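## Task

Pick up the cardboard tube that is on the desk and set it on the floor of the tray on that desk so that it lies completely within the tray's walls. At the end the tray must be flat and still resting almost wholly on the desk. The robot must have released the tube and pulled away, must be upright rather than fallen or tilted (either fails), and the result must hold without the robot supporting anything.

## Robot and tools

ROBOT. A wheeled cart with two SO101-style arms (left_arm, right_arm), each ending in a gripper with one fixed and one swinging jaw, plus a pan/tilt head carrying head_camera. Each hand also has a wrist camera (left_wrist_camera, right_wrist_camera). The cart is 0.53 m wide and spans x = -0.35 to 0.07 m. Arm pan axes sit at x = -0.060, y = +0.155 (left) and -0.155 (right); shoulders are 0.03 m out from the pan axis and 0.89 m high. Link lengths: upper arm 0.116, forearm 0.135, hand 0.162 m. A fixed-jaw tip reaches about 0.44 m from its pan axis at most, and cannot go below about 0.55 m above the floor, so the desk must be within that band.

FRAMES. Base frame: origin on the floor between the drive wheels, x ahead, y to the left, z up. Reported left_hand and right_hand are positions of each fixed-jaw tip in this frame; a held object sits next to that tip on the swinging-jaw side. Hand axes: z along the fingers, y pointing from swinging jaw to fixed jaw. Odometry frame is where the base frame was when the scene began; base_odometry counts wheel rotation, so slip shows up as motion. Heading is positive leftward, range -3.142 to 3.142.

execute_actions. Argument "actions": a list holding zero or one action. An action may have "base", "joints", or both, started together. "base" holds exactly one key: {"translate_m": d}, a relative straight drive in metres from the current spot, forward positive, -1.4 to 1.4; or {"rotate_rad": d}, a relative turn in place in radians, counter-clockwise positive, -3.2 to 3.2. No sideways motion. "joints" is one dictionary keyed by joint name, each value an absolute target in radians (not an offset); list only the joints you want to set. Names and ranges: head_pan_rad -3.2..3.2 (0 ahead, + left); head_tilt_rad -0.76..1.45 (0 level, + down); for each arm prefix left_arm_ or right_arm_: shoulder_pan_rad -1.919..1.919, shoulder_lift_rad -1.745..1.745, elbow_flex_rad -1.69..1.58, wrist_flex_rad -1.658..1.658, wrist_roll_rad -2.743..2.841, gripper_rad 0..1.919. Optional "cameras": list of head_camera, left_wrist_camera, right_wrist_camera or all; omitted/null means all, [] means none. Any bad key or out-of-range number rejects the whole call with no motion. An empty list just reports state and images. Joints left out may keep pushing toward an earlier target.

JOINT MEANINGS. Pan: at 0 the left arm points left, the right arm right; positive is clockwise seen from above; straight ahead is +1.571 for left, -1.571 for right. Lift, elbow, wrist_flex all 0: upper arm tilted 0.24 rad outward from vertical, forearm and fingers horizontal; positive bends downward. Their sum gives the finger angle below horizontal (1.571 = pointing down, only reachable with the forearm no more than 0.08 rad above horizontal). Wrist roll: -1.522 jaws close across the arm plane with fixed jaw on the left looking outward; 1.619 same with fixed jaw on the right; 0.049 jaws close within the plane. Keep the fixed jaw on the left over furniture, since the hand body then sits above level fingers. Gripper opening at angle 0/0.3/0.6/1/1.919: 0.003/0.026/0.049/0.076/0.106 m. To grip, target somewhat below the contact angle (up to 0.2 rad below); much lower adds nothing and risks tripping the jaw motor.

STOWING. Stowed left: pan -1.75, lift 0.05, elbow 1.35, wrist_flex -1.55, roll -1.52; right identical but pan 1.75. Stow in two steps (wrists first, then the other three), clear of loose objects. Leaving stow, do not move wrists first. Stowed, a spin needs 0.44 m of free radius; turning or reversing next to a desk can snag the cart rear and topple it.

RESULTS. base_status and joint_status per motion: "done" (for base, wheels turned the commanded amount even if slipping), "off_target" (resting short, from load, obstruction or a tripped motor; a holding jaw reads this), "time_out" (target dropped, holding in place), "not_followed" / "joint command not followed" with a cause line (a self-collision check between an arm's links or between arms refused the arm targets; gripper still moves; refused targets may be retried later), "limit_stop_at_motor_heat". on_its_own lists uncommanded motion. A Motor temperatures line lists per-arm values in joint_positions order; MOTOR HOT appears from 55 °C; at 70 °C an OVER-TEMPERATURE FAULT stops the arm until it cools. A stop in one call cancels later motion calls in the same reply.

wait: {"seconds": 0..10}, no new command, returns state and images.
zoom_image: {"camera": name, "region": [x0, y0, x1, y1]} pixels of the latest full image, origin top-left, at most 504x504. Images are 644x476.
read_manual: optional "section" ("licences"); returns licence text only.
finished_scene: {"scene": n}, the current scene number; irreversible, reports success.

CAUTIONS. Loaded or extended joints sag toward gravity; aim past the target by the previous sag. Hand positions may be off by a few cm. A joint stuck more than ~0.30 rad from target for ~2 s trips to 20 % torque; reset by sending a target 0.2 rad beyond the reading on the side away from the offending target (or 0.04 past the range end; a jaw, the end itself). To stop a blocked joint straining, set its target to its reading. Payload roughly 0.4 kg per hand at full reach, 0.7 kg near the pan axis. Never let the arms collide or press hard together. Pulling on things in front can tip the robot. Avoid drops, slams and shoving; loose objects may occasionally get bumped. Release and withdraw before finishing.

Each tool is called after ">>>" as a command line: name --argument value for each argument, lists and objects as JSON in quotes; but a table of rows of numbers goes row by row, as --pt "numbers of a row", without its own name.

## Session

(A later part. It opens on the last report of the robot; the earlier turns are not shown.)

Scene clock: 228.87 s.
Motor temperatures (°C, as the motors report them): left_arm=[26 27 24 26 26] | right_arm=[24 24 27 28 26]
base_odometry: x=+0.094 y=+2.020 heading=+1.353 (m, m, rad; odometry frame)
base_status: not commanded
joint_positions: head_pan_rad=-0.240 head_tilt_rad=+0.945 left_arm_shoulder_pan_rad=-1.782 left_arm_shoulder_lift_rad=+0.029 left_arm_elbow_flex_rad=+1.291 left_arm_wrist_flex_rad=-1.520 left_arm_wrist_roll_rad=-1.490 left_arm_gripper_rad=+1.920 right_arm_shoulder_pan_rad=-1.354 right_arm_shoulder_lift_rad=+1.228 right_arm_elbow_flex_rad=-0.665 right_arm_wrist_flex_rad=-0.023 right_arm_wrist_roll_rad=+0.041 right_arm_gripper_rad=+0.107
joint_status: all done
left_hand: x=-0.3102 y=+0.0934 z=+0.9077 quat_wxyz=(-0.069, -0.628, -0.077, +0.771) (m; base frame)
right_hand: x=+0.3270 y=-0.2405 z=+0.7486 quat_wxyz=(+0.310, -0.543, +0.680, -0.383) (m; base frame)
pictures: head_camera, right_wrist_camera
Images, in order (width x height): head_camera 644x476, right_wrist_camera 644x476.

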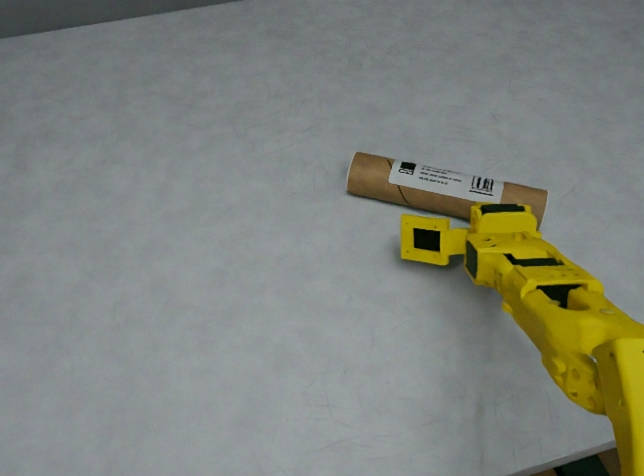

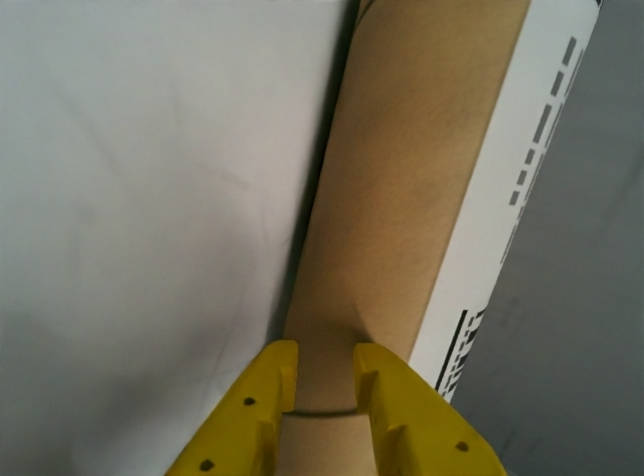

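>>> execute_actions --actions '[{"joints":{"right_arm_shoulder_lift_rad":1.0}}]' --cameras '[]'

>>> execute_actions --actions '[{"joints":{"right_arm_shoulder_lift_rad":1.48,"right_arm_elbow_flex_rad":-1.36,"right_arm_wrist_flex_rad":0.0}}]' --cameras '["head_camera","right_wrist_camera"]'

Scene clock: 233.80 s.
Motor temperatures (°C, as the motors report them): left_arm=[26 27 24 26 26] | right_arm=[24 24 27 28 26]
base_odometry: x=+0.094 y=+2.020 heading=+1.353 (m, m, rad; odometry frame)
base_status: not commanded
joint_positions: head_pan_rad=-0.240 head_tilt_rad=+0.945 left_arm_shoulder_pan_rad=-1.782 left_arm_shoulder_lift_rad=+0.029 left_arm_elbow_flex_rad=+1.291 left_arm_wrist_flex_rad=-1.520 left_arm_wrist_roll_rad=-1.490 left_arm_gripper_rad=+1.920 right_arm_shoulder_pan_rad=-1.354 right_arm_shoulder_lift_rad=+1.065 right_arm_elbow_flex_rad=-0.665 right_arm_wrist_flex_rad=-0.023 right_arm_wrist_roll_rad=+0.041 right_arm_gripper_rad=+0.107
joint_status: all done
left_hand: x=-0.3102 y=+0.0934 z=+0.9077 quat_wxyz=(-0.069, -0.628, -0.077, +0.771) (m; base frame)
right_hand: x=+0.3453 y=-0.2445 z=+0.8098 quat_wxyz=(+0.354, -0.516, +0.647, -0.437) (m; base frame)
pictures: none
No camera images: the call's "cameras" was empty. Leave "cameras" out to get every camera's image.

Scene clock: 235.03 s.
Motor temperatures (°C, as the motors report them): left_arm=[26 27 24 26 26] | right_arm=[24 24 27 28 26]
base_odometry: x=+0.094 y=+2.020 heading=+1.353 (m, m, rad; odometry frame)
base_status: not commanded
joint_positions: head_pan_rad=-0.240 head_tilt_rad=+0.945 left_arm_shoulder_pan_rad=-1.782 left_arm_shoulder_lift_rad=+0.029 left_arm_elbow_flex_rad=+1.291 left_arm_wrist_flex_rad=-1.520 left_arm_wrist_roll_rad=-1.490 left_arm_gripper_rad=+1.920 right_arm_shoulder_pan_rad=-1.354 right_arm_shoulder_lift_rad=+1.509 right_arm_elbow_flex_rad=-1.317 right_arm_wrist_flex_rad=-0.004 right_arm_wrist_roll_rad=+0.041 right_arm_gripper_rad=+0.107
joint_status: all done
left_hand: x=-0.3102 y=+0.0934 z=+0.9077 quat_wxyz=(-0.069, -0.628, -0.077, +0.771) (m; base frame)
right_hand: x=+0.3640 y=-0.2486 z=+0.8149 quat_wxyz=(+0.402, -0.480, +0.602, -0.496) (m; base frame)
pictures: head_camera, right_wrist_camera
Images, in order (width x height): head_camera 644x476, right_wrist_camera 644x476.

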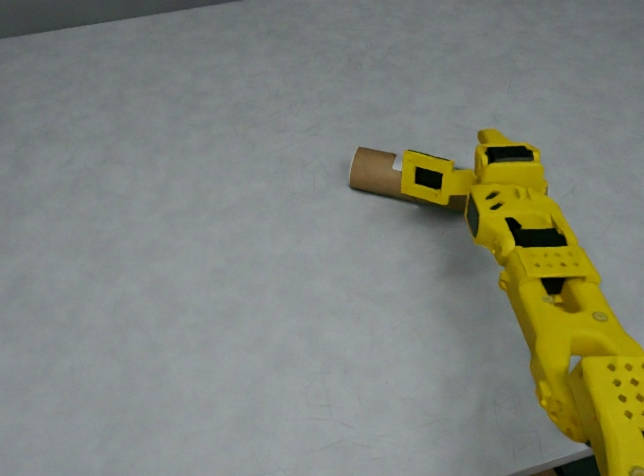

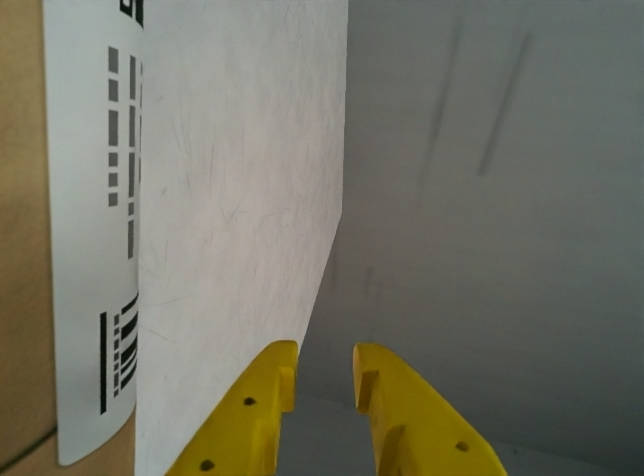

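>>> execute_actions --actions '[{"joints":{"right_arm_shoulder_lift_rad":1.58}}]' --cameras '["head_camera","right_wrist_camera"]'

Scene clock: 236.83 s.
Motor temperatures (°C, as the motors report them): left_arm=[26 27 24 26 26] | right_arm=[24 24 27 28 26]
base_odometry: x=+0.094 y=+2.020 heading=+1.353 (m, m, rad; odometry frame)
base_status: not commanded
joint_positions: head_pan_rad=-0.240 head_tilt_rad=+0.945 left_arm_shoulder_pan_rad=-1.782 left_arm_shoulder_lift_rad=+0.029 left_arm_elbow_flex_rad=+1.291 left_arm_wrist_flex_rad=-1.520 left_arm_wrist_roll_rad=-1.490 left_arm_gripper_rad=+1.920 right_arm_shoulder_pan_rad=-1.354 right_arm_shoulder_lift_rad=+1.604 right_arm_elbow_flex_rad=-1.323 right_arm_wrist_flex_rad=-0.004 right_arm_wrist_roll_rad=+0.041 right_arm_gripper_rad=+0.107
joint_status: all done
left_hand: x=-0.3102 y=+0.0934 z=+0.9077 quat_wxyz=(-0.069, -0.628, -0.077, +0.771) (m; base frame)
right_hand: x=+0.3554 y=-0.2467 z=+0.7786 quat_wxyz=(+0.380, -0.498, +0.623, -0.469) (m; base frame)
pictures: head_camera, right_wrist_camera
Images, in order (width x height): head_camera 644x476, right_wrist_camera 644x476.

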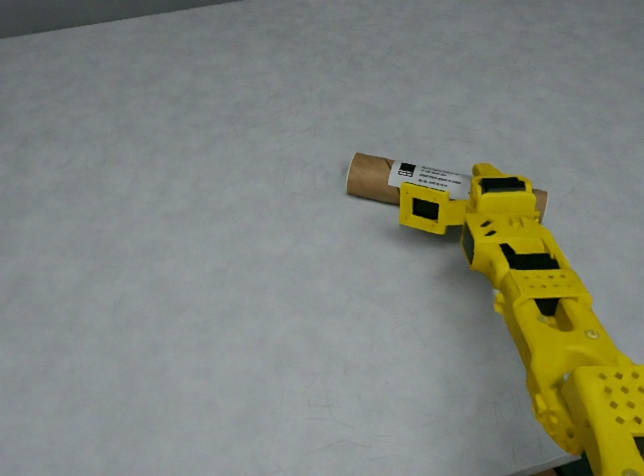

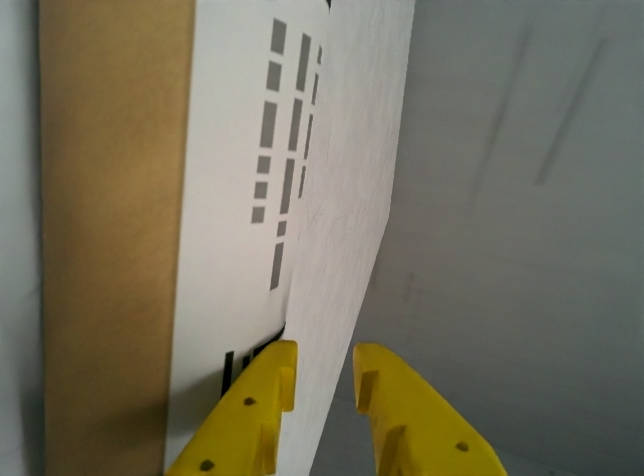

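>>> execute_actions --actions '[{"joints":{"right_arm_shoulder_lift_rad":0.60,"right_arm_elbow_flex_rad":0.22,"right_arm_wrist_flex_rad":-0.26}}]' --cameras '["head_camera","right_wrist_camera"]'

Scene clock: 241.30 s.
Motor temperatures (°C, as the motors report them): left_arm=[26 27 24 26 26] | right_arm=[24 24 27 28 26]
base_odometry: x=+0.094 y=+2.020 heading=+1.353 (m, m, rad; odometry frame)
base_status: not commanded
joint_positions: head_pan_rad=-0.240 head_tilt_rad=+0.945 left_arm_shoulder_pan_rad=-1.782 left_arm_shoulder_lift_rad=+0.029 left_arm_elbow_flex_rad=+1.291 left_arm_wrist_flex_rad=-1.520 left_arm_wrist_roll_rad=-1.490 left_arm_gripper_rad=+1.920 right_arm_shoulder_pan_rad=-1.354 right_arm_shoulder_lift_rad=+0.653 right_arm_elbow_flex_rad=+0.220 right_arm_wrist_flex_rad=-0.242 right_arm_wrist_roll_rad=+0.041 right_arm_gripper_rad=+0.107
joint_status: all done
left_hand: x=-0.3102 y=+0.0934 z=+0.9077 quat_wxyz=(-0.069, -0.628, -0.077, +0.771) (m; base frame)
right_hand: x=+0.2688 y=-0.2277 z=+0.7654 quat_wxyz=(+0.285, -0.556, +0.697, -0.352) (m; base frame)
pictures: head_camera, right_wrist_camera
Images, in order (width x height): head_camera 644x476, right_wrist_camera 644x476.

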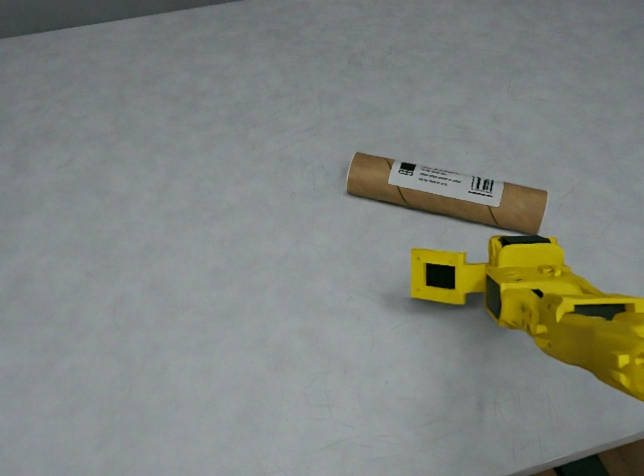

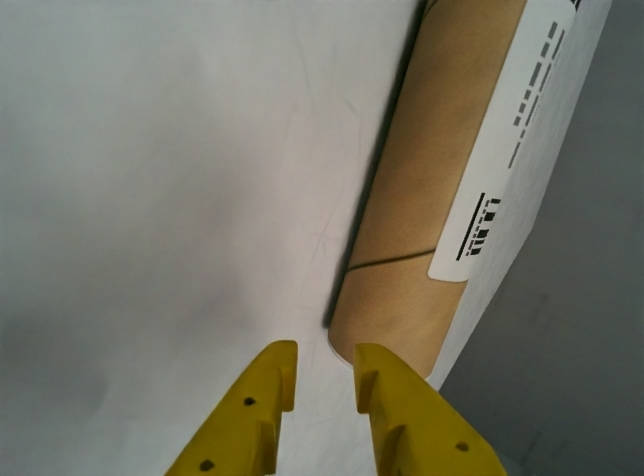

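>>> execute_actions --actions '[{"joints":{"right_arm_shoulder_lift_rad":1.48,"right_arm_elbow_flex_rad":-1.36,"right_arm_wrist_flex_rad":0.0,"right_arm_shoulder_pan_rad":-1.40}}]' --cameras '[]'

>>> execute_actions --actions '[{"joints":{"right_arm_shoulder_lift_rad":1.64}}]' --cameras '["head_camera","right_wrist_camera"]'

Scene clock: 247.93 s.
Motor temperatures (°C, as the motors report them): left_arm=[26 27 24 26 26] | right_arm=[24 25 27 28 26]
base_odometry: x=+0.094 y=+2.020 heading=+1.353 (m, m, rad; odometry frame)
base_status: not commanded
joint_positions: head_pan_rad=-0.240 head_tilt_rad=+0.945 left_arm_shoulder_pan_rad=-1.782 left_arm_shoulder_lift_rad=+0.029 left_arm_elbow_flex_rad=+1.291 left_arm_wrist_flex_rad=-1.520 left_arm_wrist_roll_rad=-1.490 left_arm_gripper_rad=+1.920 right_arm_shoulder_pan_rad=-1.393 right_arm_shoulder_lift_rad=+1.512 right_arm_elbow_flex_rad=-1.317 right_arm_wrist_flex_rad=-0.006 right_arm_wrist_roll_rad=+0.041 right_arm_gripper_rad=+0.106
joint_status: all done
left_hand: x=-0.3102 y=+0.0934 z=+0.9077 quat_wxyz=(-0.069, -0.628, -0.077, +0.771) (m; base frame)
right_hand: x=+0.3671 y=-0.2322 z=+0.8139 quat_wxyz=(+0.411, -0.492, +0.593, -0.487) (m; base frame)
pictures: none
No camera images: the call's "cameras" was empty. Leave "cameras" out to get every camera's image.

Scene clock: 248.70 s.
Motor temperatures (°C, as the motors report them): left_arm=[26 27 24 26 26] | right_arm=[24 25 27 28 26]
base_odometry: x=+0.094 y=+2.020 heading=+1.353 (m, m, rad; odometry frame)
base_status: not commanded
joint_positions: head_pan_rad=-0.240 head_tilt_rad=+0.945 left_arm_shoulder_pan_rad=-1.782 left_arm_shoulder_lift_rad=+0.029 left_arm_elbow_flex_rad=+1.291 left_arm_wrist_flex_rad=-1.520 left_arm_wrist_roll_rad=-1.490 left_arm_gripper_rad=+1.920 right_arm_shoulder_pan_rad=-1.394 right_arm_shoulder_lift_rad=+1.670 right_arm_elbow_flex_rad=-1.322 right_arm_wrist_flex_rad=-0.004 right_arm_wrist_roll_rad=+0.041 right_arm_gripper_rad=+0.106
joint_status: all done
left_hand: x=-0.3102 y=+0.0934 z=+0.9077 quat_wxyz=(-0.069, -0.628, -0.077, +0.771) (m; base frame)
right_hand: x=+0.3502 y=-0.2285 z=+0.7524 quat_wxyz=(+0.371, -0.523, +0.629, -0.440) (m; base frame)
pictures: head_camera, right_wrist_camera
Images, in order (width x height): head_camera 644x476, right_wrist_camera 644x476.

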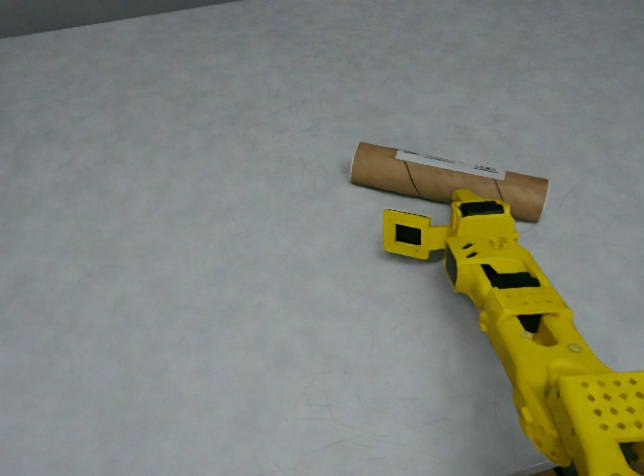

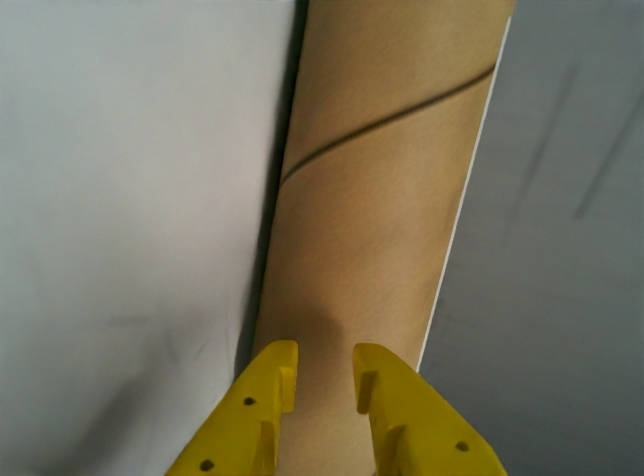

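>>> execute_actions --actions '[{"joints":{"right_arm_shoulder_lift_rad":0.9,"head_tilt_rad":1.2,"head_pan_rad":0}}]' --cameras '["head_camera"]'

>>> execute_actions --actions '[{"base":{"translate_m":0.06}}]' --cameras '["head_camera"]'

Scene clock: 253.00 s.
Motor temperatures (°C, as the motors report them): left_arm=[26 27 24 26 26] | right_arm=[24 25 27 28 26]
base_odometry: x=+0.094 y=+2.020 heading=+1.353 (m, m, rad; odometry frame)
base_status: not commanded
joint_positions: head_pan_rad=-0.010 head_tilt_rad=+1.195 left_arm_shoulder_pan_rad=-1.782 left_arm_shoulder_lift_rad=+0.029 left_arm_elbow_flex_rad=+1.291 left_arm_wrist_flex_rad=-1.520 left_arm_wrist_roll_rad=-1.490 left_arm_gripper_rad=+1.920 right_arm_shoulder_pan_rad=-1.394 right_arm_shoulder_lift_rad=+0.963 right_arm_elbow_flex_rad=-1.323 right_arm_wrist_flex_rad=-0.004 right_arm_wrist_roll_rad=+0.041 right_arm_gripper_rad=+0.106
joint_status: all done
left_hand: x=-0.3102 y=+0.0934 z=+0.9077 quat_wxyz=(-0.069, -0.628, -0.077, +0.771) (m; base frame)
right_hand: x=+0.3494 y=-0.2284 z=+1.0378 quat_wxyz=(+0.531, -0.362, +0.436, -0.630) (m; base frame)
pictures: head_camera
Images, in order (width x height): head_camera 644x476.

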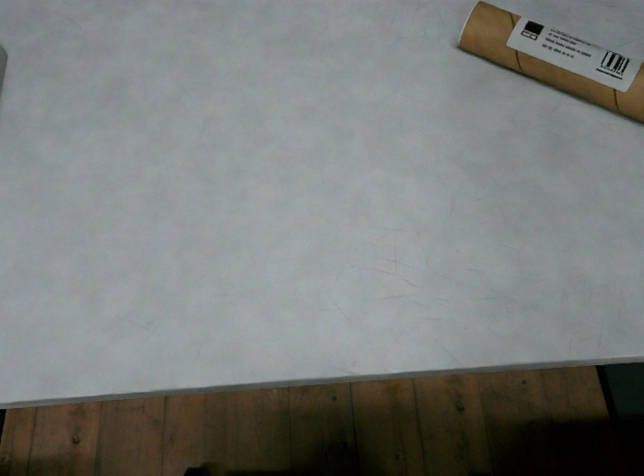

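Scene clock: 253.97 s.
Motor temperatures (°C, as the motors report them): left_arm=[26 27 24 26 26] | right_arm=[24 25 27 28 26]
base_odometry: x=+0.107 y=+2.078 heading=+1.345 (m, m, rad; odometry frame)
base_status: done
joint_positions: head_pan_rad=-0.010 head_tilt_rad=+1.195 left_arm_shoulder_pan_rad=-1.782 left_arm_shoulder_lift_rad=+0.029 left_arm_elbow_flex_rad=+1.291 left_arm_wrist_flex_rad=-1.520 left_arm_wrist_roll_rad=-1.490 left_arm_gripper_rad=+1.920 right_arm_shoulder_pan_rad=-1.394 right_arm_shoulder_lift_rad=+0.963 right_arm_elbow_flex_rad=-1.323 right_arm_wrist_flex_rad=-0.004 right_arm_wrist_roll_rad=+0.041 right_arm_gripper_rad=+0.106
joint_status: not commanded
left_hand: x=-0.3102 y=+0.0934 z=+0.9077 quat_wxyz=(-0.069, -0.628, -0.077, +0.771) (m; base frame)
right_hand: x=+0.3494 y=-0.2284 z=+1.0378 quat_wxyz=(+0.531, -0.362, +0.436, -0.630) (m; base frame)
pictures: head_camera
Images, in order (width x height): head_camera 644x476.

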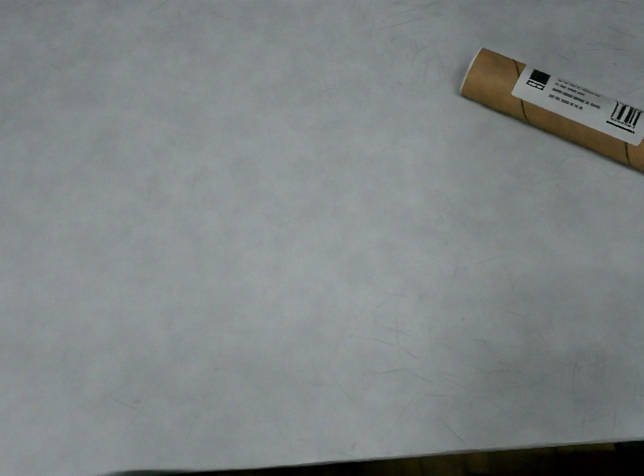

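>>> execute_actions --actions '[{"base":{"translate_m":0.08}}]' --cameras '["head_camera"]'

Scene clock: 256.20 s.
Motor temperatures (°C, as the motors report them): left_arm=[26 27 24 26 26] | right_arm=[24 25 27 28 26]
base_odometry: x=+0.125 y=+2.153 heading=+1.345 (m, m, rad; odometry frame)
base_status: done
joint_positions: head_pan_rad=-0.009 head_tilt_rad=+1.197 left_arm_shoulder_pan_rad=-1.782 left_arm_shoulder_lift_rad=+0.030 left_arm_elbow_flex_rad=+1.293 left_arm_wrist_flex_rad=-1.520 left_arm_wrist_roll_rad=-1.490 left_arm_gripper_rad=+1.920 right_arm_shoulder_pan_rad=-1.400 right_arm_shoulder_lift_rad=+0.953 right_arm_elbow_flex_rad=-1.328 right_arm_wrist_flex_rad=-0.003 right_arm_wrist_roll_rad=+0.041 right_arm_gripper_rad=+0.106
joint_status: not commanded
left_hand: x=-0.3101 y=+0.0934 z=+0.9070 quat_wxyz=(-0.069, -0.630, -0.077, +0.770) (m; base frame)
right_hand: x=+0.3481 y=-0.2256 z=+1.0424 quat_wxyz=(+0.535, -0.361, +0.431, -0.631) (m; base frame)
pictures: head_camera
Images, in order (width x height): head_camera 644x476.

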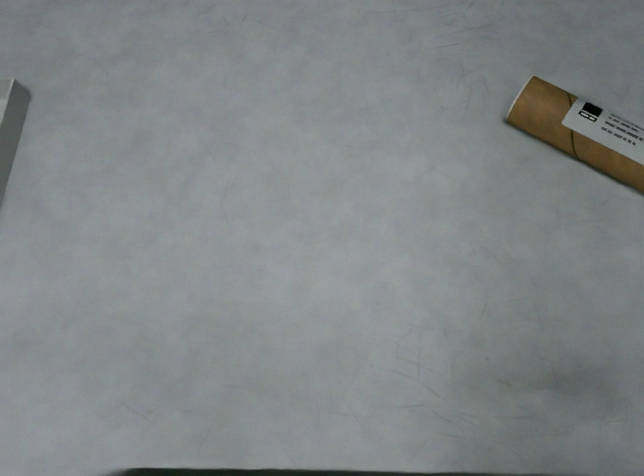

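>>> execute_actions --actions '[{"joints":{"head_tilt_rad":0.9,"head_pan_rad":-0.4}}]' --cameras '["head_camera"]'

Scene clock: 259.40 s.
Motor temperatures (°C, as the motors report them): left_arm=[26 27 24 26 26] | right_arm=[24 25 27 28 26]
base_odometry: x=+0.125 y=+2.153 heading=+1.345 (m, m, rad; odometry frame)
base_status: not commanded
joint_positions: head_pan_rad=-0.390 head_tilt_rad=+0.915 left_arm_shoulder_pan_rad=-1.782 left_arm_shoulder_lift_rad=+0.030 left_arm_elbow_flex_rad=+1.293 left_arm_wrist_flex_rad=-1.520 left_arm_wrist_roll_rad=-1.490 left_arm_gripper_rad=+1.920 right_arm_shoulder_pan_rad=-1.400 right_arm_shoulder_lift_rad=+0.953 right_arm_elbow_flex_rad=-1.328 right_arm_wrist_flex_rad=-0.003 right_arm_wrist_roll_rad=+0.041 right_arm_gripper_rad=+0.106
joint_status: all done
left_hand: x=-0.3101 y=+0.0934 z=+0.9070 quat_wxyz=(-0.069, -0.630, -0.077, +0.770) (m; base frame)
right_hand: x=+0.3481 y=-0.2256 z=+1.0424 quat_wxyz=(+0.535, -0.361, +0.431, -0.631) (m; base frame)
pictures: head_camera
Images, in order (width x height): head_camera 644x476.

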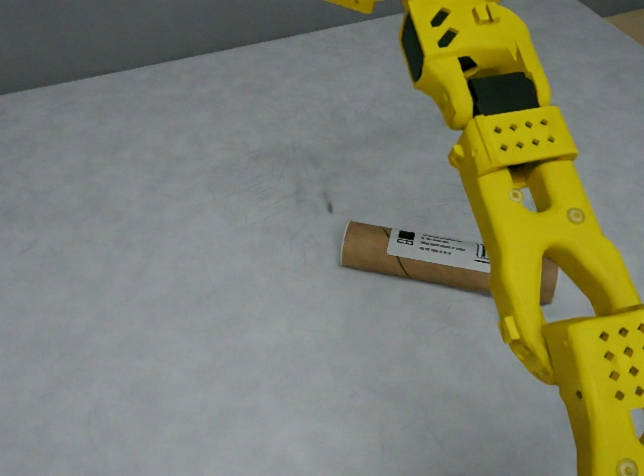

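>>> execute_actions --actions '[{"joints":{"right_arm_shoulder_pan_rad":-1.467,"right_arm_shoulder_lift_rad":0.84,"right_arm_elbow_flex_rad":-0.88,"right_arm_wrist_flex_rad":1.29,"right_arm_wrist_roll_rad":-0.44,"right_arm_gripper_rad":1.0}}]' --cameras '["head_camera","right_wrist_camera"]'

Scene clock: 276.00 s.
Motor temperatures (°C, as the motors report them): left_arm=[26 27 24 26 26] | right_arm=[24 25 27 28 26]
base_odometry: x=+0.125 y=+2.153 heading=+1.345 (m, m, rad; odometry frame)
base_status: not commanded
joint_positions: head_pan_rad=-0.390 head_tilt_rad=+0.915 left_arm_shoulder_pan_rad=-1.782 left_arm_shoulder_lift_rad=+0.030 left_arm_elbow_flex_rad=+1.293 left_arm_wrist_flex_rad=-1.520 left_arm_wrist_roll_rad=-1.490 left_arm_gripper_rad=+1.920 right_arm_shoulder_pan_rad=-1.462 right_arm_shoulder_lift_rad=+0.898 right_arm_elbow_flex_rad=-0.876 right_arm_wrist_flex_rad=+1.281 right_arm_wrist_roll_rad=-0.433 right_arm_gripper_rad=+0.993
joint_status: all done
left_hand: x=-0.3101 y=+0.0934 z=+0.9070 quat_wxyz=(-0.069, -0.630, -0.077, +0.770) (m; base frame)
right_hand: x=+0.2449 y=-0.1851 z=+0.7877 quat_wxyz=(+0.110, -0.467, +0.874, -0.075) (m; base frame)
pictures: head_camera, right_wrist_camera
Images, in order (width x height): head_camera 644x476, right_wrist_camera 644x476.

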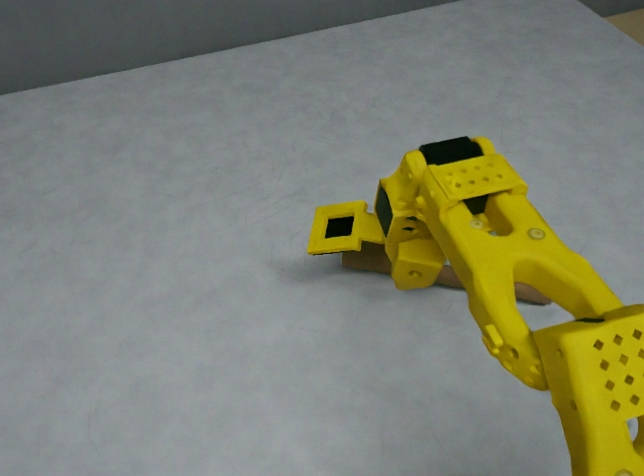

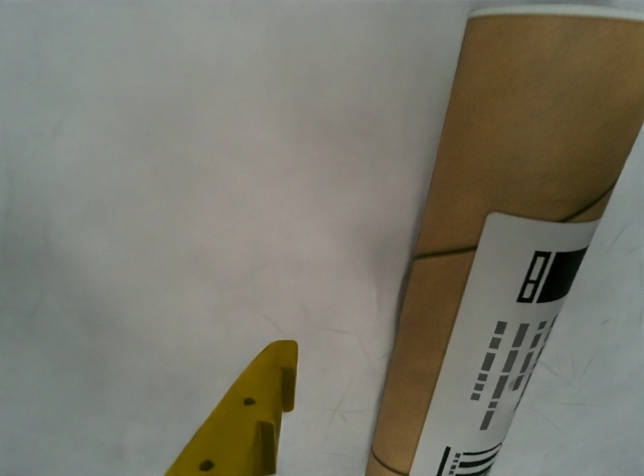

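>>> execute_actions --actions '[{"joints":{"right_arm_shoulder_lift_rad":0.95,"right_arm_elbow_flex_rad":-0.72,"right_arm_wrist_flex_rad":1.01}}]' --cameras '["head_camera","right_wrist_camera"]'

Scene clock: 278.47 s.
Motor temperatures (°C, as the motors report them): left_arm=[26 27 24 26 26] | right_arm=[24 25 27 28 26]
base_odometry: x=+0.125 y=+2.153 heading=+1.345 (m, m, rad; odometry frame)
base_status: not commanded
joint_positions: head_pan_rad=-0.390 head_tilt_rad=+0.915 left_arm_shoulder_pan_rad=-1.782 left_arm_shoulder_lift_rad=+0.030 left_arm_elbow_flex_rad=+1.293 left_arm_wrist_flex_rad=-1.520 left_arm_wrist_roll_rad=-1.490 left_arm_gripper_rad=+1.920 right_arm_shoulder_pan_rad=-1.462 right_arm_shoulder_lift_rad=+0.976 right_arm_elbow_flex_rad=-0.719 right_arm_wrist_flex_rad=+1.022 right_arm_wrist_roll_rad=-0.433 right_arm_gripper_rad=+0.993
joint_status: all done
left_hand: x=-0.3101 y=+0.0934 z=+0.9070 quat_wxyz=(-0.069, -0.630, -0.077, +0.770) (m; base frame)
right_hand: x=+0.2490 y=-0.1855 z=+0.7487 quat_wxyz=(+0.120, -0.466, +0.873, -0.082) (m; base frame)
pictures: head_camera, right_wrist_camera
Images, in order (width x height): head_camera 644x476, right_wrist_camera 644x476.

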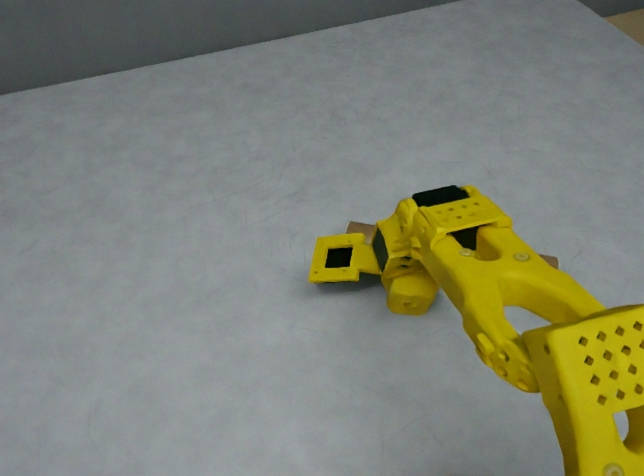

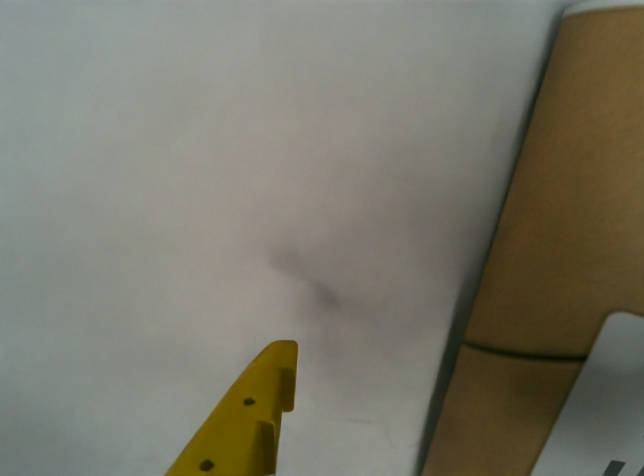

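>>> execute_actions --actions '[{"joints":{"right_arm_shoulder_lift_rad":0.99}}]' --cameras '[]'

>>> execute_actions --actions '[{"joints":{"right_arm_gripper_rad":0.2}}]' --cameras '["head_camera","right_wrist_camera"]'

Scene clock: 281.27 s.
Motor temperatures (°C, as the motors report them): left_arm=[26 27 24 26 26] | right_arm=[24 25 27 28 26]
base_odometry: x=+0.125 y=+2.153 heading=+1.345 (m, m, rad; odometry frame)
base_status: not commanded
joint_positions: head_pan_rad=-0.390 head_tilt_rad=+0.915 left_arm_shoulder_pan_rad=-1.782 left_arm_shoulder_lift_rad=+0.030 left_arm_elbow_flex_rad=+1.293 left_arm_wrist_flex_rad=-1.520 left_arm_wrist_roll_rad=-1.490 left_arm_gripper_rad=+1.920 right_arm_shoulder_pan_rad=-1.462 right_arm_shoulder_lift_rad=+1.012 right_arm_elbow_flex_rad=-0.719 right_arm_wrist_flex_rad=+1.020 right_arm_wrist_roll_rad=-0.433 right_arm_gripper_rad=+0.994
joint_status: all done
left_hand: x=-0.3101 y=+0.0934 z=+0.9070 quat_wxyz=(-0.069, -0.630, -0.077, +0.770) (m; base frame)
right_hand: x=+0.2439 y=-0.1850 z=+0.7390 quat_wxyz=(+0.106, -0.467, +0.875, -0.072) (m; base frame)
pictures: none
No camera images: the call's "cameras" was empty. Leave "cameras" out to get every camera's image.

Scene clock: 282.23 s.
Motor temperatures (°C, as the motors report them): left_arm=[26 27 24 26 26] | right_arm=[24 25 27 28 26]
base_odometry: x=+0.125 y=+2.153 heading=+1.345 (m, m, rad; odometry frame)
base_status: not commanded
joint_positions: head_pan_rad=-0.390 head_tilt_rad=+0.915 left_arm_shoulder_pan_rad=-1.782 left_arm_shoulder_lift_rad=+0.030 left_arm_elbow_flex_rad=+1.293 left_arm_wrist_flex_rad=-1.520 left_arm_wrist_roll_rad=-1.490 left_arm_gripper_rad=+1.920 right_arm_shoulder_pan_rad=-1.463 right_arm_shoulder_lift_rad=+1.013 right_arm_elbow_flex_rad=-0.719 right_arm_wrist_flex_rad=+1.013 right_arm_wrist_roll_rad=-0.433 right_arm_gripper_rad=+0.208
joint_status: all done
left_hand: x=-0.3101 y=+0.0934 z=+0.9070 quat_wxyz=(-0.069, -0.630, -0.077, +0.770) (m; base frame)
right_hand: x=+0.2449 y=-0.1846 z=+0.7388 quat_wxyz=(+0.109, -0.467, +0.874, -0.074) (m; base frame)
pictures: head_camera, right_wrist_camera
Images, in order (width x height): head_camera 644x476, right_wrist_camera 644x476.

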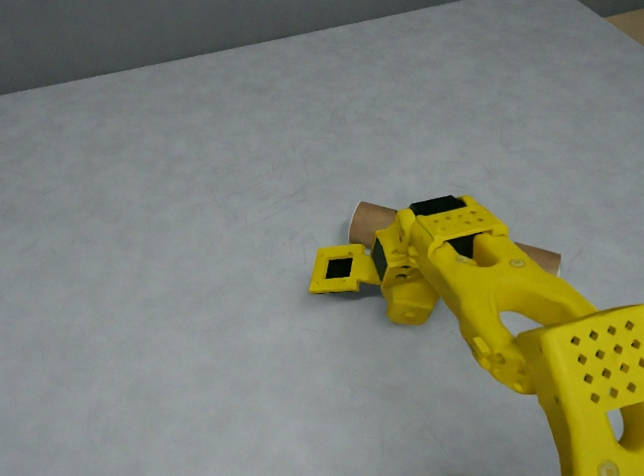

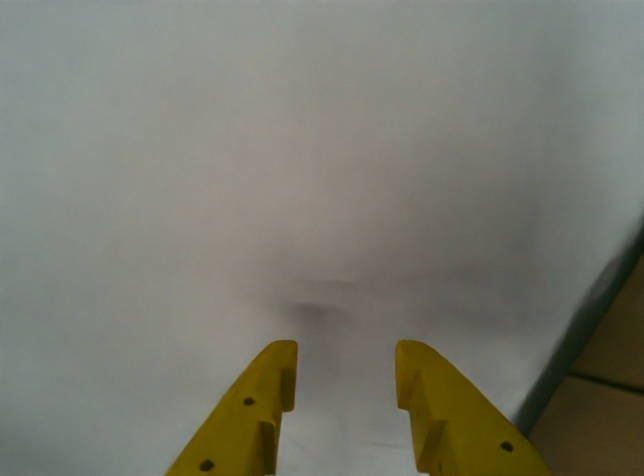

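>>> execute_actions --actions '[{"joints":{"right_arm_shoulder_lift_rad":0.84,"right_arm_elbow_flex_rad":-0.88,"right_arm_wrist_flex_rad":1.29,"right_arm_gripper_rad":0.7}}]' --cameras '["head_camera","right_wrist_camera"]'

Scene clock: 286.60 s.
Motor temperatures (°C, as the motors report them): left_arm=[26 27 24 26 26] | right_arm=[24 25 27 28 26]
base_odometry: x=+0.125 y=+2.153 heading=+1.345 (m, m, rad; odometry frame)
base_status: not commanded
joint_positions: head_pan_rad=-0.390 head_tilt_rad=+0.915 left_arm_shoulder_pan_rad=-1.782 left_arm_shoulder_lift_rad=+0.030 left_arm_elbow_flex_rad=+1.293 left_arm_wrist_flex_rad=-1.520 left_arm_wrist_roll_rad=-1.490 left_arm_gripper_rad=+1.920 right_arm_shoulder_pan_rad=-1.463 right_arm_shoulder_lift_rad=+0.900 right_arm_elbow_flex_rad=-0.843 right_arm_wrist_flex_rad=+1.281 right_arm_wrist_roll_rad=-0.433 right_arm_gripper_rad=+0.693
joint_status: all done
left_hand: x=-0.3101 y=+0.0934 z=+0.9070 quat_wxyz=(-0.069, -0.630, -0.077, +0.770) (m; base frame)
right_hand: x=+0.2397 y=-0.1841 z=+0.7818 quat_wxyz=(+0.096, -0.468, +0.876, -0.066) (m; base frame)
pictures: head_camera, right_wrist_camera
Images, in order (width x height): head_camera 644x476, right_wrist_camera 644x476.

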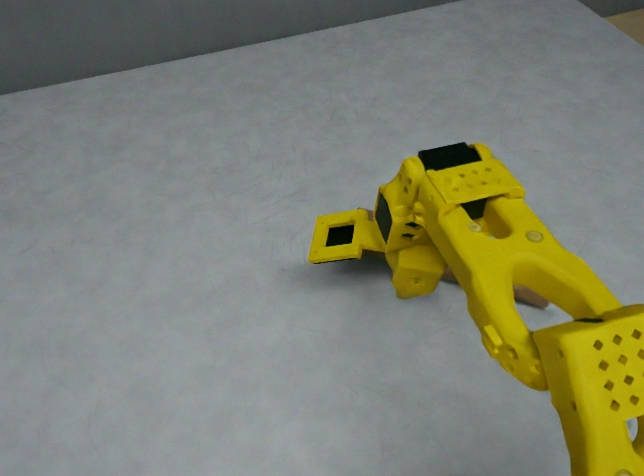

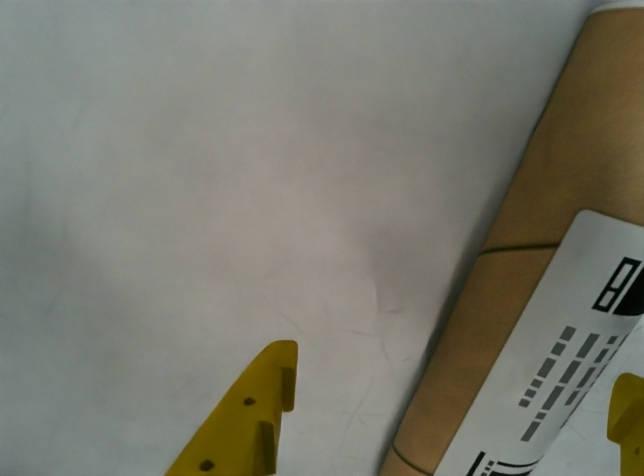

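>>> execute_actions --actions '[{"joints":{"right_arm_shoulder_pan_rad":-1.438,"right_arm_wrist_roll_rad":-0.65}}]' --cameras '[]'

>>> execute_actions --actions '[{"joints":{"right_arm_shoulder_lift_rad":0.90,"right_arm_elbow_flex_rad":-0.56,"right_arm_wrist_flex_rad":0.76}}]' --cameras '["head_camera","right_wrist_camera"]'

Scene clock: 293.60 s.
Motor temperatures (°C, as the motors report them): left_arm=[26 27 24 26 26] | right_arm=[24 25 27 28 26]
base_odometry: x=+0.125 y=+2.153 heading=+1.345 (m, m, rad; odometry frame)
base_status: not commanded
joint_positions: head_pan_rad=-0.390 head_tilt_rad=+0.915 left_arm_shoulder_pan_rad=-1.782 left_arm_shoulder_lift_rad=+0.030 left_arm_elbow_flex_rad=+1.293 left_arm_wrist_flex_rad=-1.520 left_arm_wrist_roll_rad=-1.490 left_arm_gripper_rad=+1.920 right_arm_shoulder_pan_rad=-1.445 right_arm_shoulder_lift_rad=+0.900 right_arm_elbow_flex_rad=-0.843 right_arm_wrist_flex_rad=+1.281 right_arm_wrist_roll_rad=-0.643 right_arm_gripper_rad=+0.693
joint_status: all done
left_hand: x=-0.3101 y=+0.0934 z=+0.9070 quat_wxyz=(-0.069, -0.630, -0.077, +0.770) (m; base frame)
right_hand: x=+0.2402 y=-0.1883 z=+0.7820 quat_wxyz=(+0.102, -0.365, +0.924, -0.056) (m; base frame)
pictures: none
No camera images: the call's "cameras" was empty. Leave "cameras" out to get every camera's image.

Scene clock: 294.77 s.
Motor temperatures (°C, as the motors report them): left_arm=[26 27 24 26 26] | right_arm=[24 25 27 28 26]
base_odometry: x=+0.125 y=+2.153 heading=+1.345 (m, m, rad; odometry frame)
base_status: not commanded
joint_positions: head_pan_rad=-0.390 head_tilt_rad=+0.915 left_arm_shoulder_pan_rad=-1.782 left_arm_shoulder_lift_rad=+0.030 left_arm_elbow_flex_rad=+1.293 left_arm_wrist_flex_rad=-1.520 left_arm_wrist_roll_rad=-1.490 left_arm_gripper_rad=+1.920 right_arm_shoulder_pan_rad=-1.445 right_arm_shoulder_lift_rad=+0.924 right_arm_elbow_flex_rad=-0.558 right_arm_wrist_flex_rad=+0.775 right_arm_wrist_roll_rad=-0.643 right_arm_gripper_rad=+0.693
joint_status: all done
left_hand: x=-0.3101 y=+0.0934 z=+0.9070 quat_wxyz=(-0.069, -0.630, -0.077, +0.770) (m; base frame)
right_hand: x=+0.2641 y=-0.1913 z=+0.7475 quat_wxyz=(+0.187, -0.359, +0.909, -0.103) (m; base frame)
pictures: head_camera, right_wrist_camera
Images, in order (width x height): head_camera 644x476, right_wrist_camera 644x476.

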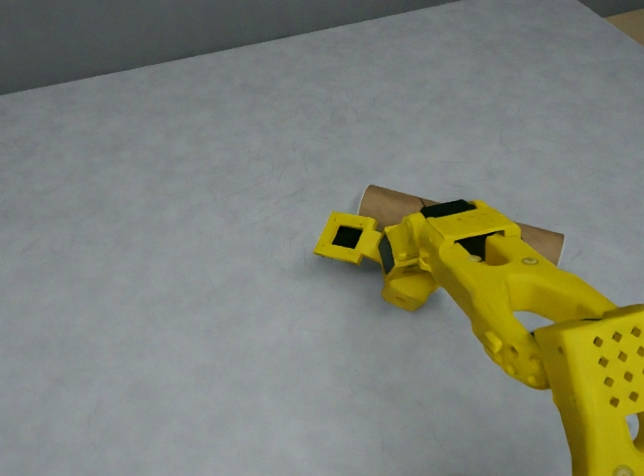

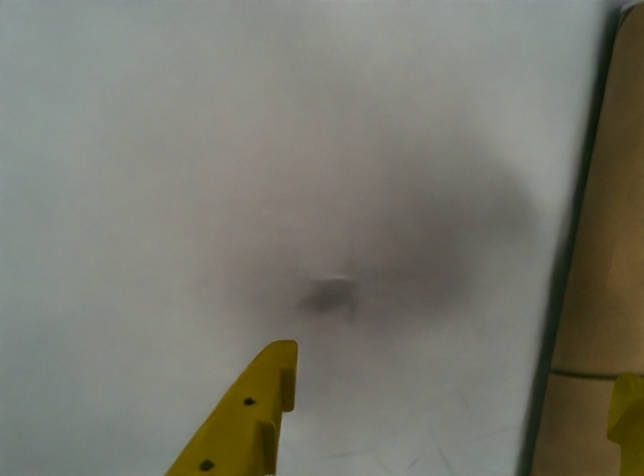

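>>> execute_actions --actions '[{"joints":{"right_arm_shoulder_lift_rad":0.75,"right_arm_gripper_rad":0.1}}]' --cameras '[]'

>>> execute_actions --actions '[{"joints":{"right_arm_shoulder_pan_rad":-1.34,"right_arm_shoulder_lift_rad":0.87,"right_arm_elbow_flex_rad":-0.67,"right_arm_wrist_flex_rad":0.44}}]' --cameras '["head_camera","right_wrist_camera"]'

Scene clock: 330.67 s.
Motor temperatures (°C, as the motors report them): left_arm=[26 27 24 26 26] | right_arm=[24 25 27 28 26]
base_odometry: x=+0.125 y=+2.153 heading=+1.345 (m, m, rad; odometry frame)
base_status: not commanded
joint_positions: head_pan_rad=-0.390 head_tilt_rad=+0.915 left_arm_shoulder_pan_rad=-1.782 left_arm_shoulder_lift_rad=+0.030 left_arm_elbow_flex_rad=+1.293 left_arm_wrist_flex_rad=-1.520 left_arm_wrist_roll_rad=-1.490 left_arm_gripper_rad=+1.920 right_arm_shoulder_pan_rad=-1.445 right_arm_shoulder_lift_rad=+0.811 right_arm_elbow_flex_rad=-0.558 right_arm_wrist_flex_rad=+0.775 right_arm_wrist_roll_rad=-0.643 right_arm_gripper_rad=+0.108
joint_status: all done
left_hand: x=-0.3101 y=+0.0934 z=+0.9070 quat_wxyz=(-0.069, -0.630, -0.077, +0.770) (m; base frame)
right_hand: x=+0.2787 y=-0.1932 z=+0.7819 quat_wxyz=(+0.235, -0.354, +0.896, -0.129) (m; base frame)
pictures: none
No camera images: the call's "cameras" was empty. Leave "cameras" out to get every camera's image.

Scene clock: 331.67 s.
Motor temperatures (°C, as the motors report them): left_arm=[26 27 24 26 26] | right_arm=[24 25 27 28 26]
base_odometry: x=+0.125 y=+2.153 heading=+1.345 (m, m, rad; odometry frame)
base_status: not commanded
joint_positions: head_pan_rad=-0.390 head_tilt_rad=+0.915 left_arm_shoulder_pan_rad=-1.782 left_arm_shoulder_lift_rad=+0.030 left_arm_elbow_flex_rad=+1.293 left_arm_wrist_flex_rad=-1.520 left_arm_wrist_roll_rad=-1.490 left_arm_gripper_rad=+1.920 right_arm_shoulder_pan_rad=-1.345 right_arm_shoulder_lift_rad=+0.895 right_arm_elbow_flex_rad=-0.630 right_arm_wrist_flex_rad=+0.456 right_arm_wrist_roll_rad=-0.643 right_arm_gripper_rad=+0.107
joint_status: all done
left_hand: x=-0.3101 y=+0.0934 z=+0.9070 quat_wxyz=(-0.069, -0.630, -0.077, +0.770) (m; base frame)
right_hand: x=+0.3151 y=-0.2363 z=+0.8016 quat_wxyz=(+0.351, -0.293, +0.863, -0.216) (m; base frame)
pictures: head_camera, right_wrist_camera
Images, in order (width x height): head_camera 644x476, right_wrist_camera 644x476.

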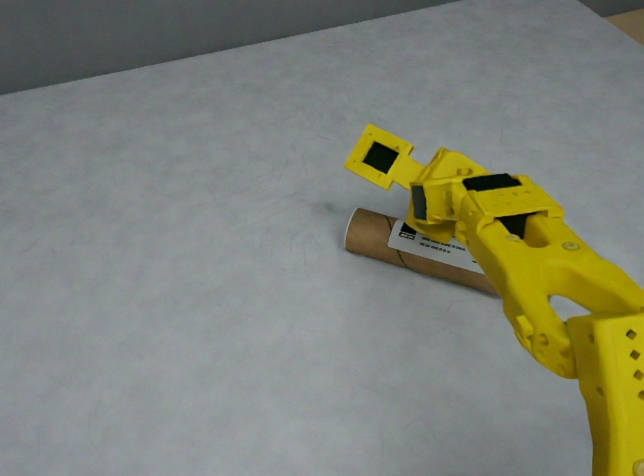

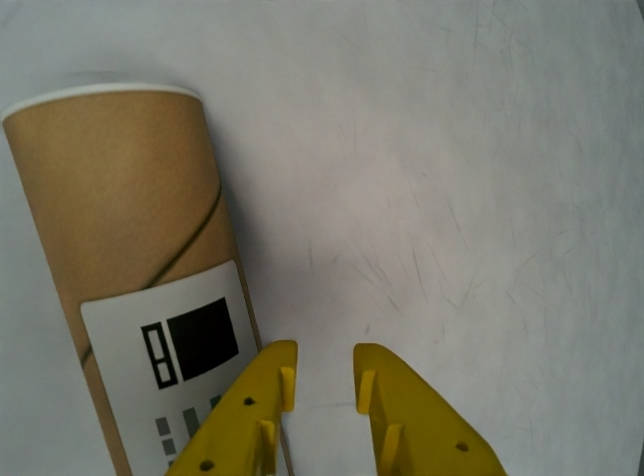

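>>> execute_actions --actions '[{"joints":{"right_arm_shoulder_lift_rad":1.07,"right_arm_elbow_flex_rad":-0.60,"right_arm_wrist_flex_rad":0.17}}]' --cameras '["head_camera","right_wrist_camera"]'

Scene clock: 337.27 s.
Motor temperatures (°C, as the motors report them): left_arm=[26 27 24 26 26] | right_arm=[24 25 27 28 26]
base_odometry: x=+0.125 y=+2.153 heading=+1.345 (m, m, rad; odometry frame)
base_status: not commanded
joint_positions: head_pan_rad=-0.390 head_tilt_rad=+0.915 left_arm_shoulder_pan_rad=-1.782 left_arm_shoulder_lift_rad=+0.030 left_arm_elbow_flex_rad=+1.293 left_arm_wrist_flex_rad=-1.520 left_arm_wrist_roll_rad=-1.490 left_arm_gripper_rad=+1.920 right_arm_shoulder_pan_rad=-1.336 right_arm_shoulder_lift_rad=+1.056 right_arm_elbow_flex_rad=-0.602 right_arm_wrist_flex_rad=+0.172 right_arm_wrist_roll_rad=-0.643 right_arm_gripper_rad=+0.107
joint_status: all done
left_hand: x=-0.3101 y=+0.0934 z=+0.9070 quat_wxyz=(-0.069, -0.630, -0.077, +0.770) (m; base frame)
right_hand: x=+0.3225 y=-0.2417 z=+0.7715 quat_wxyz=(+0.386, -0.282, +0.845, -0.241) (m; base frame)
pictures: head_camera, right_wrist_camera
Images, in order (width x height): head_camera 644x476, right_wrist_camera 644x476.

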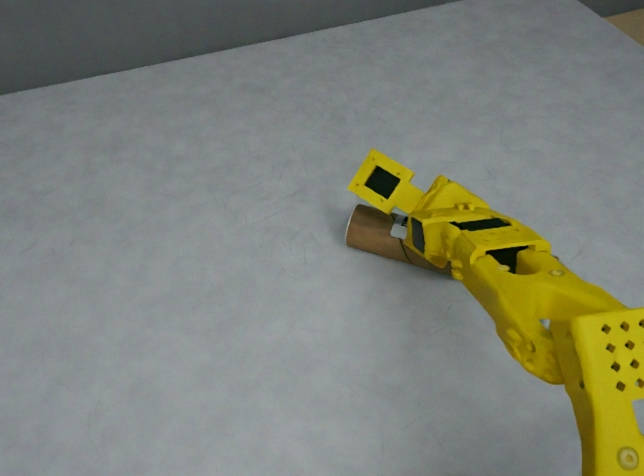

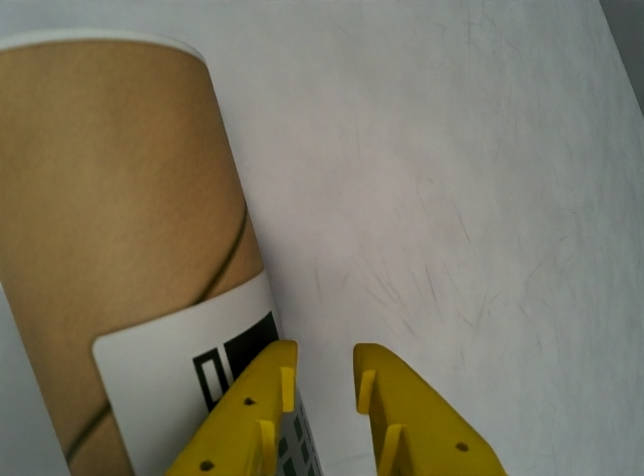

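>>> execute_actions --actions '[{"joints":{"right_arm_shoulder_lift_rad":0.66,"right_arm_elbow_flex_rad":0.26,"right_arm_wrist_flex_rad":-0.26}}]' --cameras '["head_camera","right_wrist_camera"]'

Scene clock: 339.97 s.
Motor temperatures (°C, as the motors report them): left_arm=[26 27 24 26 26] | right_arm=[24 25 27 28 26]
base_odometry: x=+0.125 y=+2.153 heading=+1.345 (m, m, rad; odometry frame)
base_status: not commanded
joint_positions: head_pan_rad=-0.390 head_tilt_rad=+0.915 left_arm_shoulder_pan_rad=-1.782 left_arm_shoulder_lift_rad=+0.030 left_arm_elbow_flex_rad=+1.293 left_arm_wrist_flex_rad=-1.520 left_arm_wrist_roll_rad=-1.490 left_arm_gripper_rad=+1.920 right_arm_shoulder_pan_rad=-1.336 right_arm_shoulder_lift_rad=+0.713 right_arm_elbow_flex_rad=+0.260 right_arm_wrist_flex_rad=-0.242 right_arm_wrist_roll_rad=-0.643 right_arm_gripper_rad=+0.107
joint_status: all done
left_hand: x=-0.3101 y=+0.0934 z=+0.9070 quat_wxyz=(-0.069, -0.630, -0.077, +0.770) (m; base frame)
right_hand: x=+0.2532 y=-0.2251 z=+0.7406 quat_wxyz=(+0.346, -0.289, +0.866, -0.216) (m; base frame)
pictures: head_camera, right_wrist_camera
Images, in order (width x height): head_camera 644x476, right_wrist_camera 644x476.

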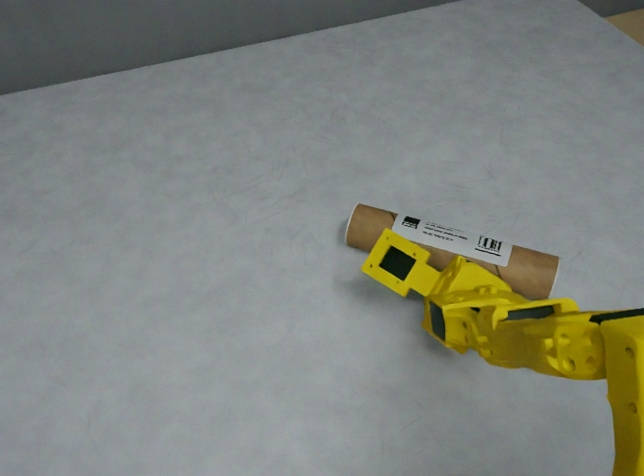

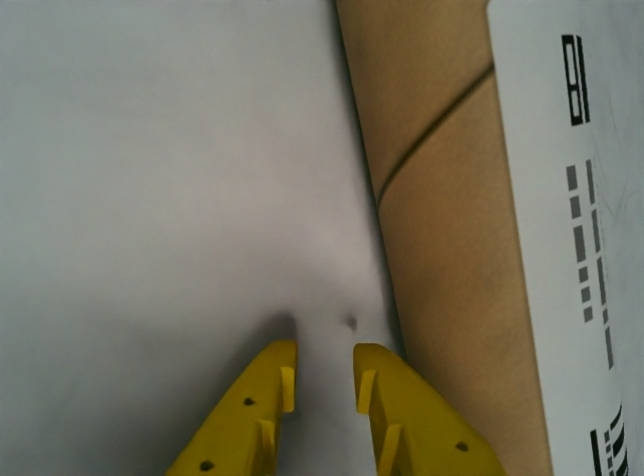

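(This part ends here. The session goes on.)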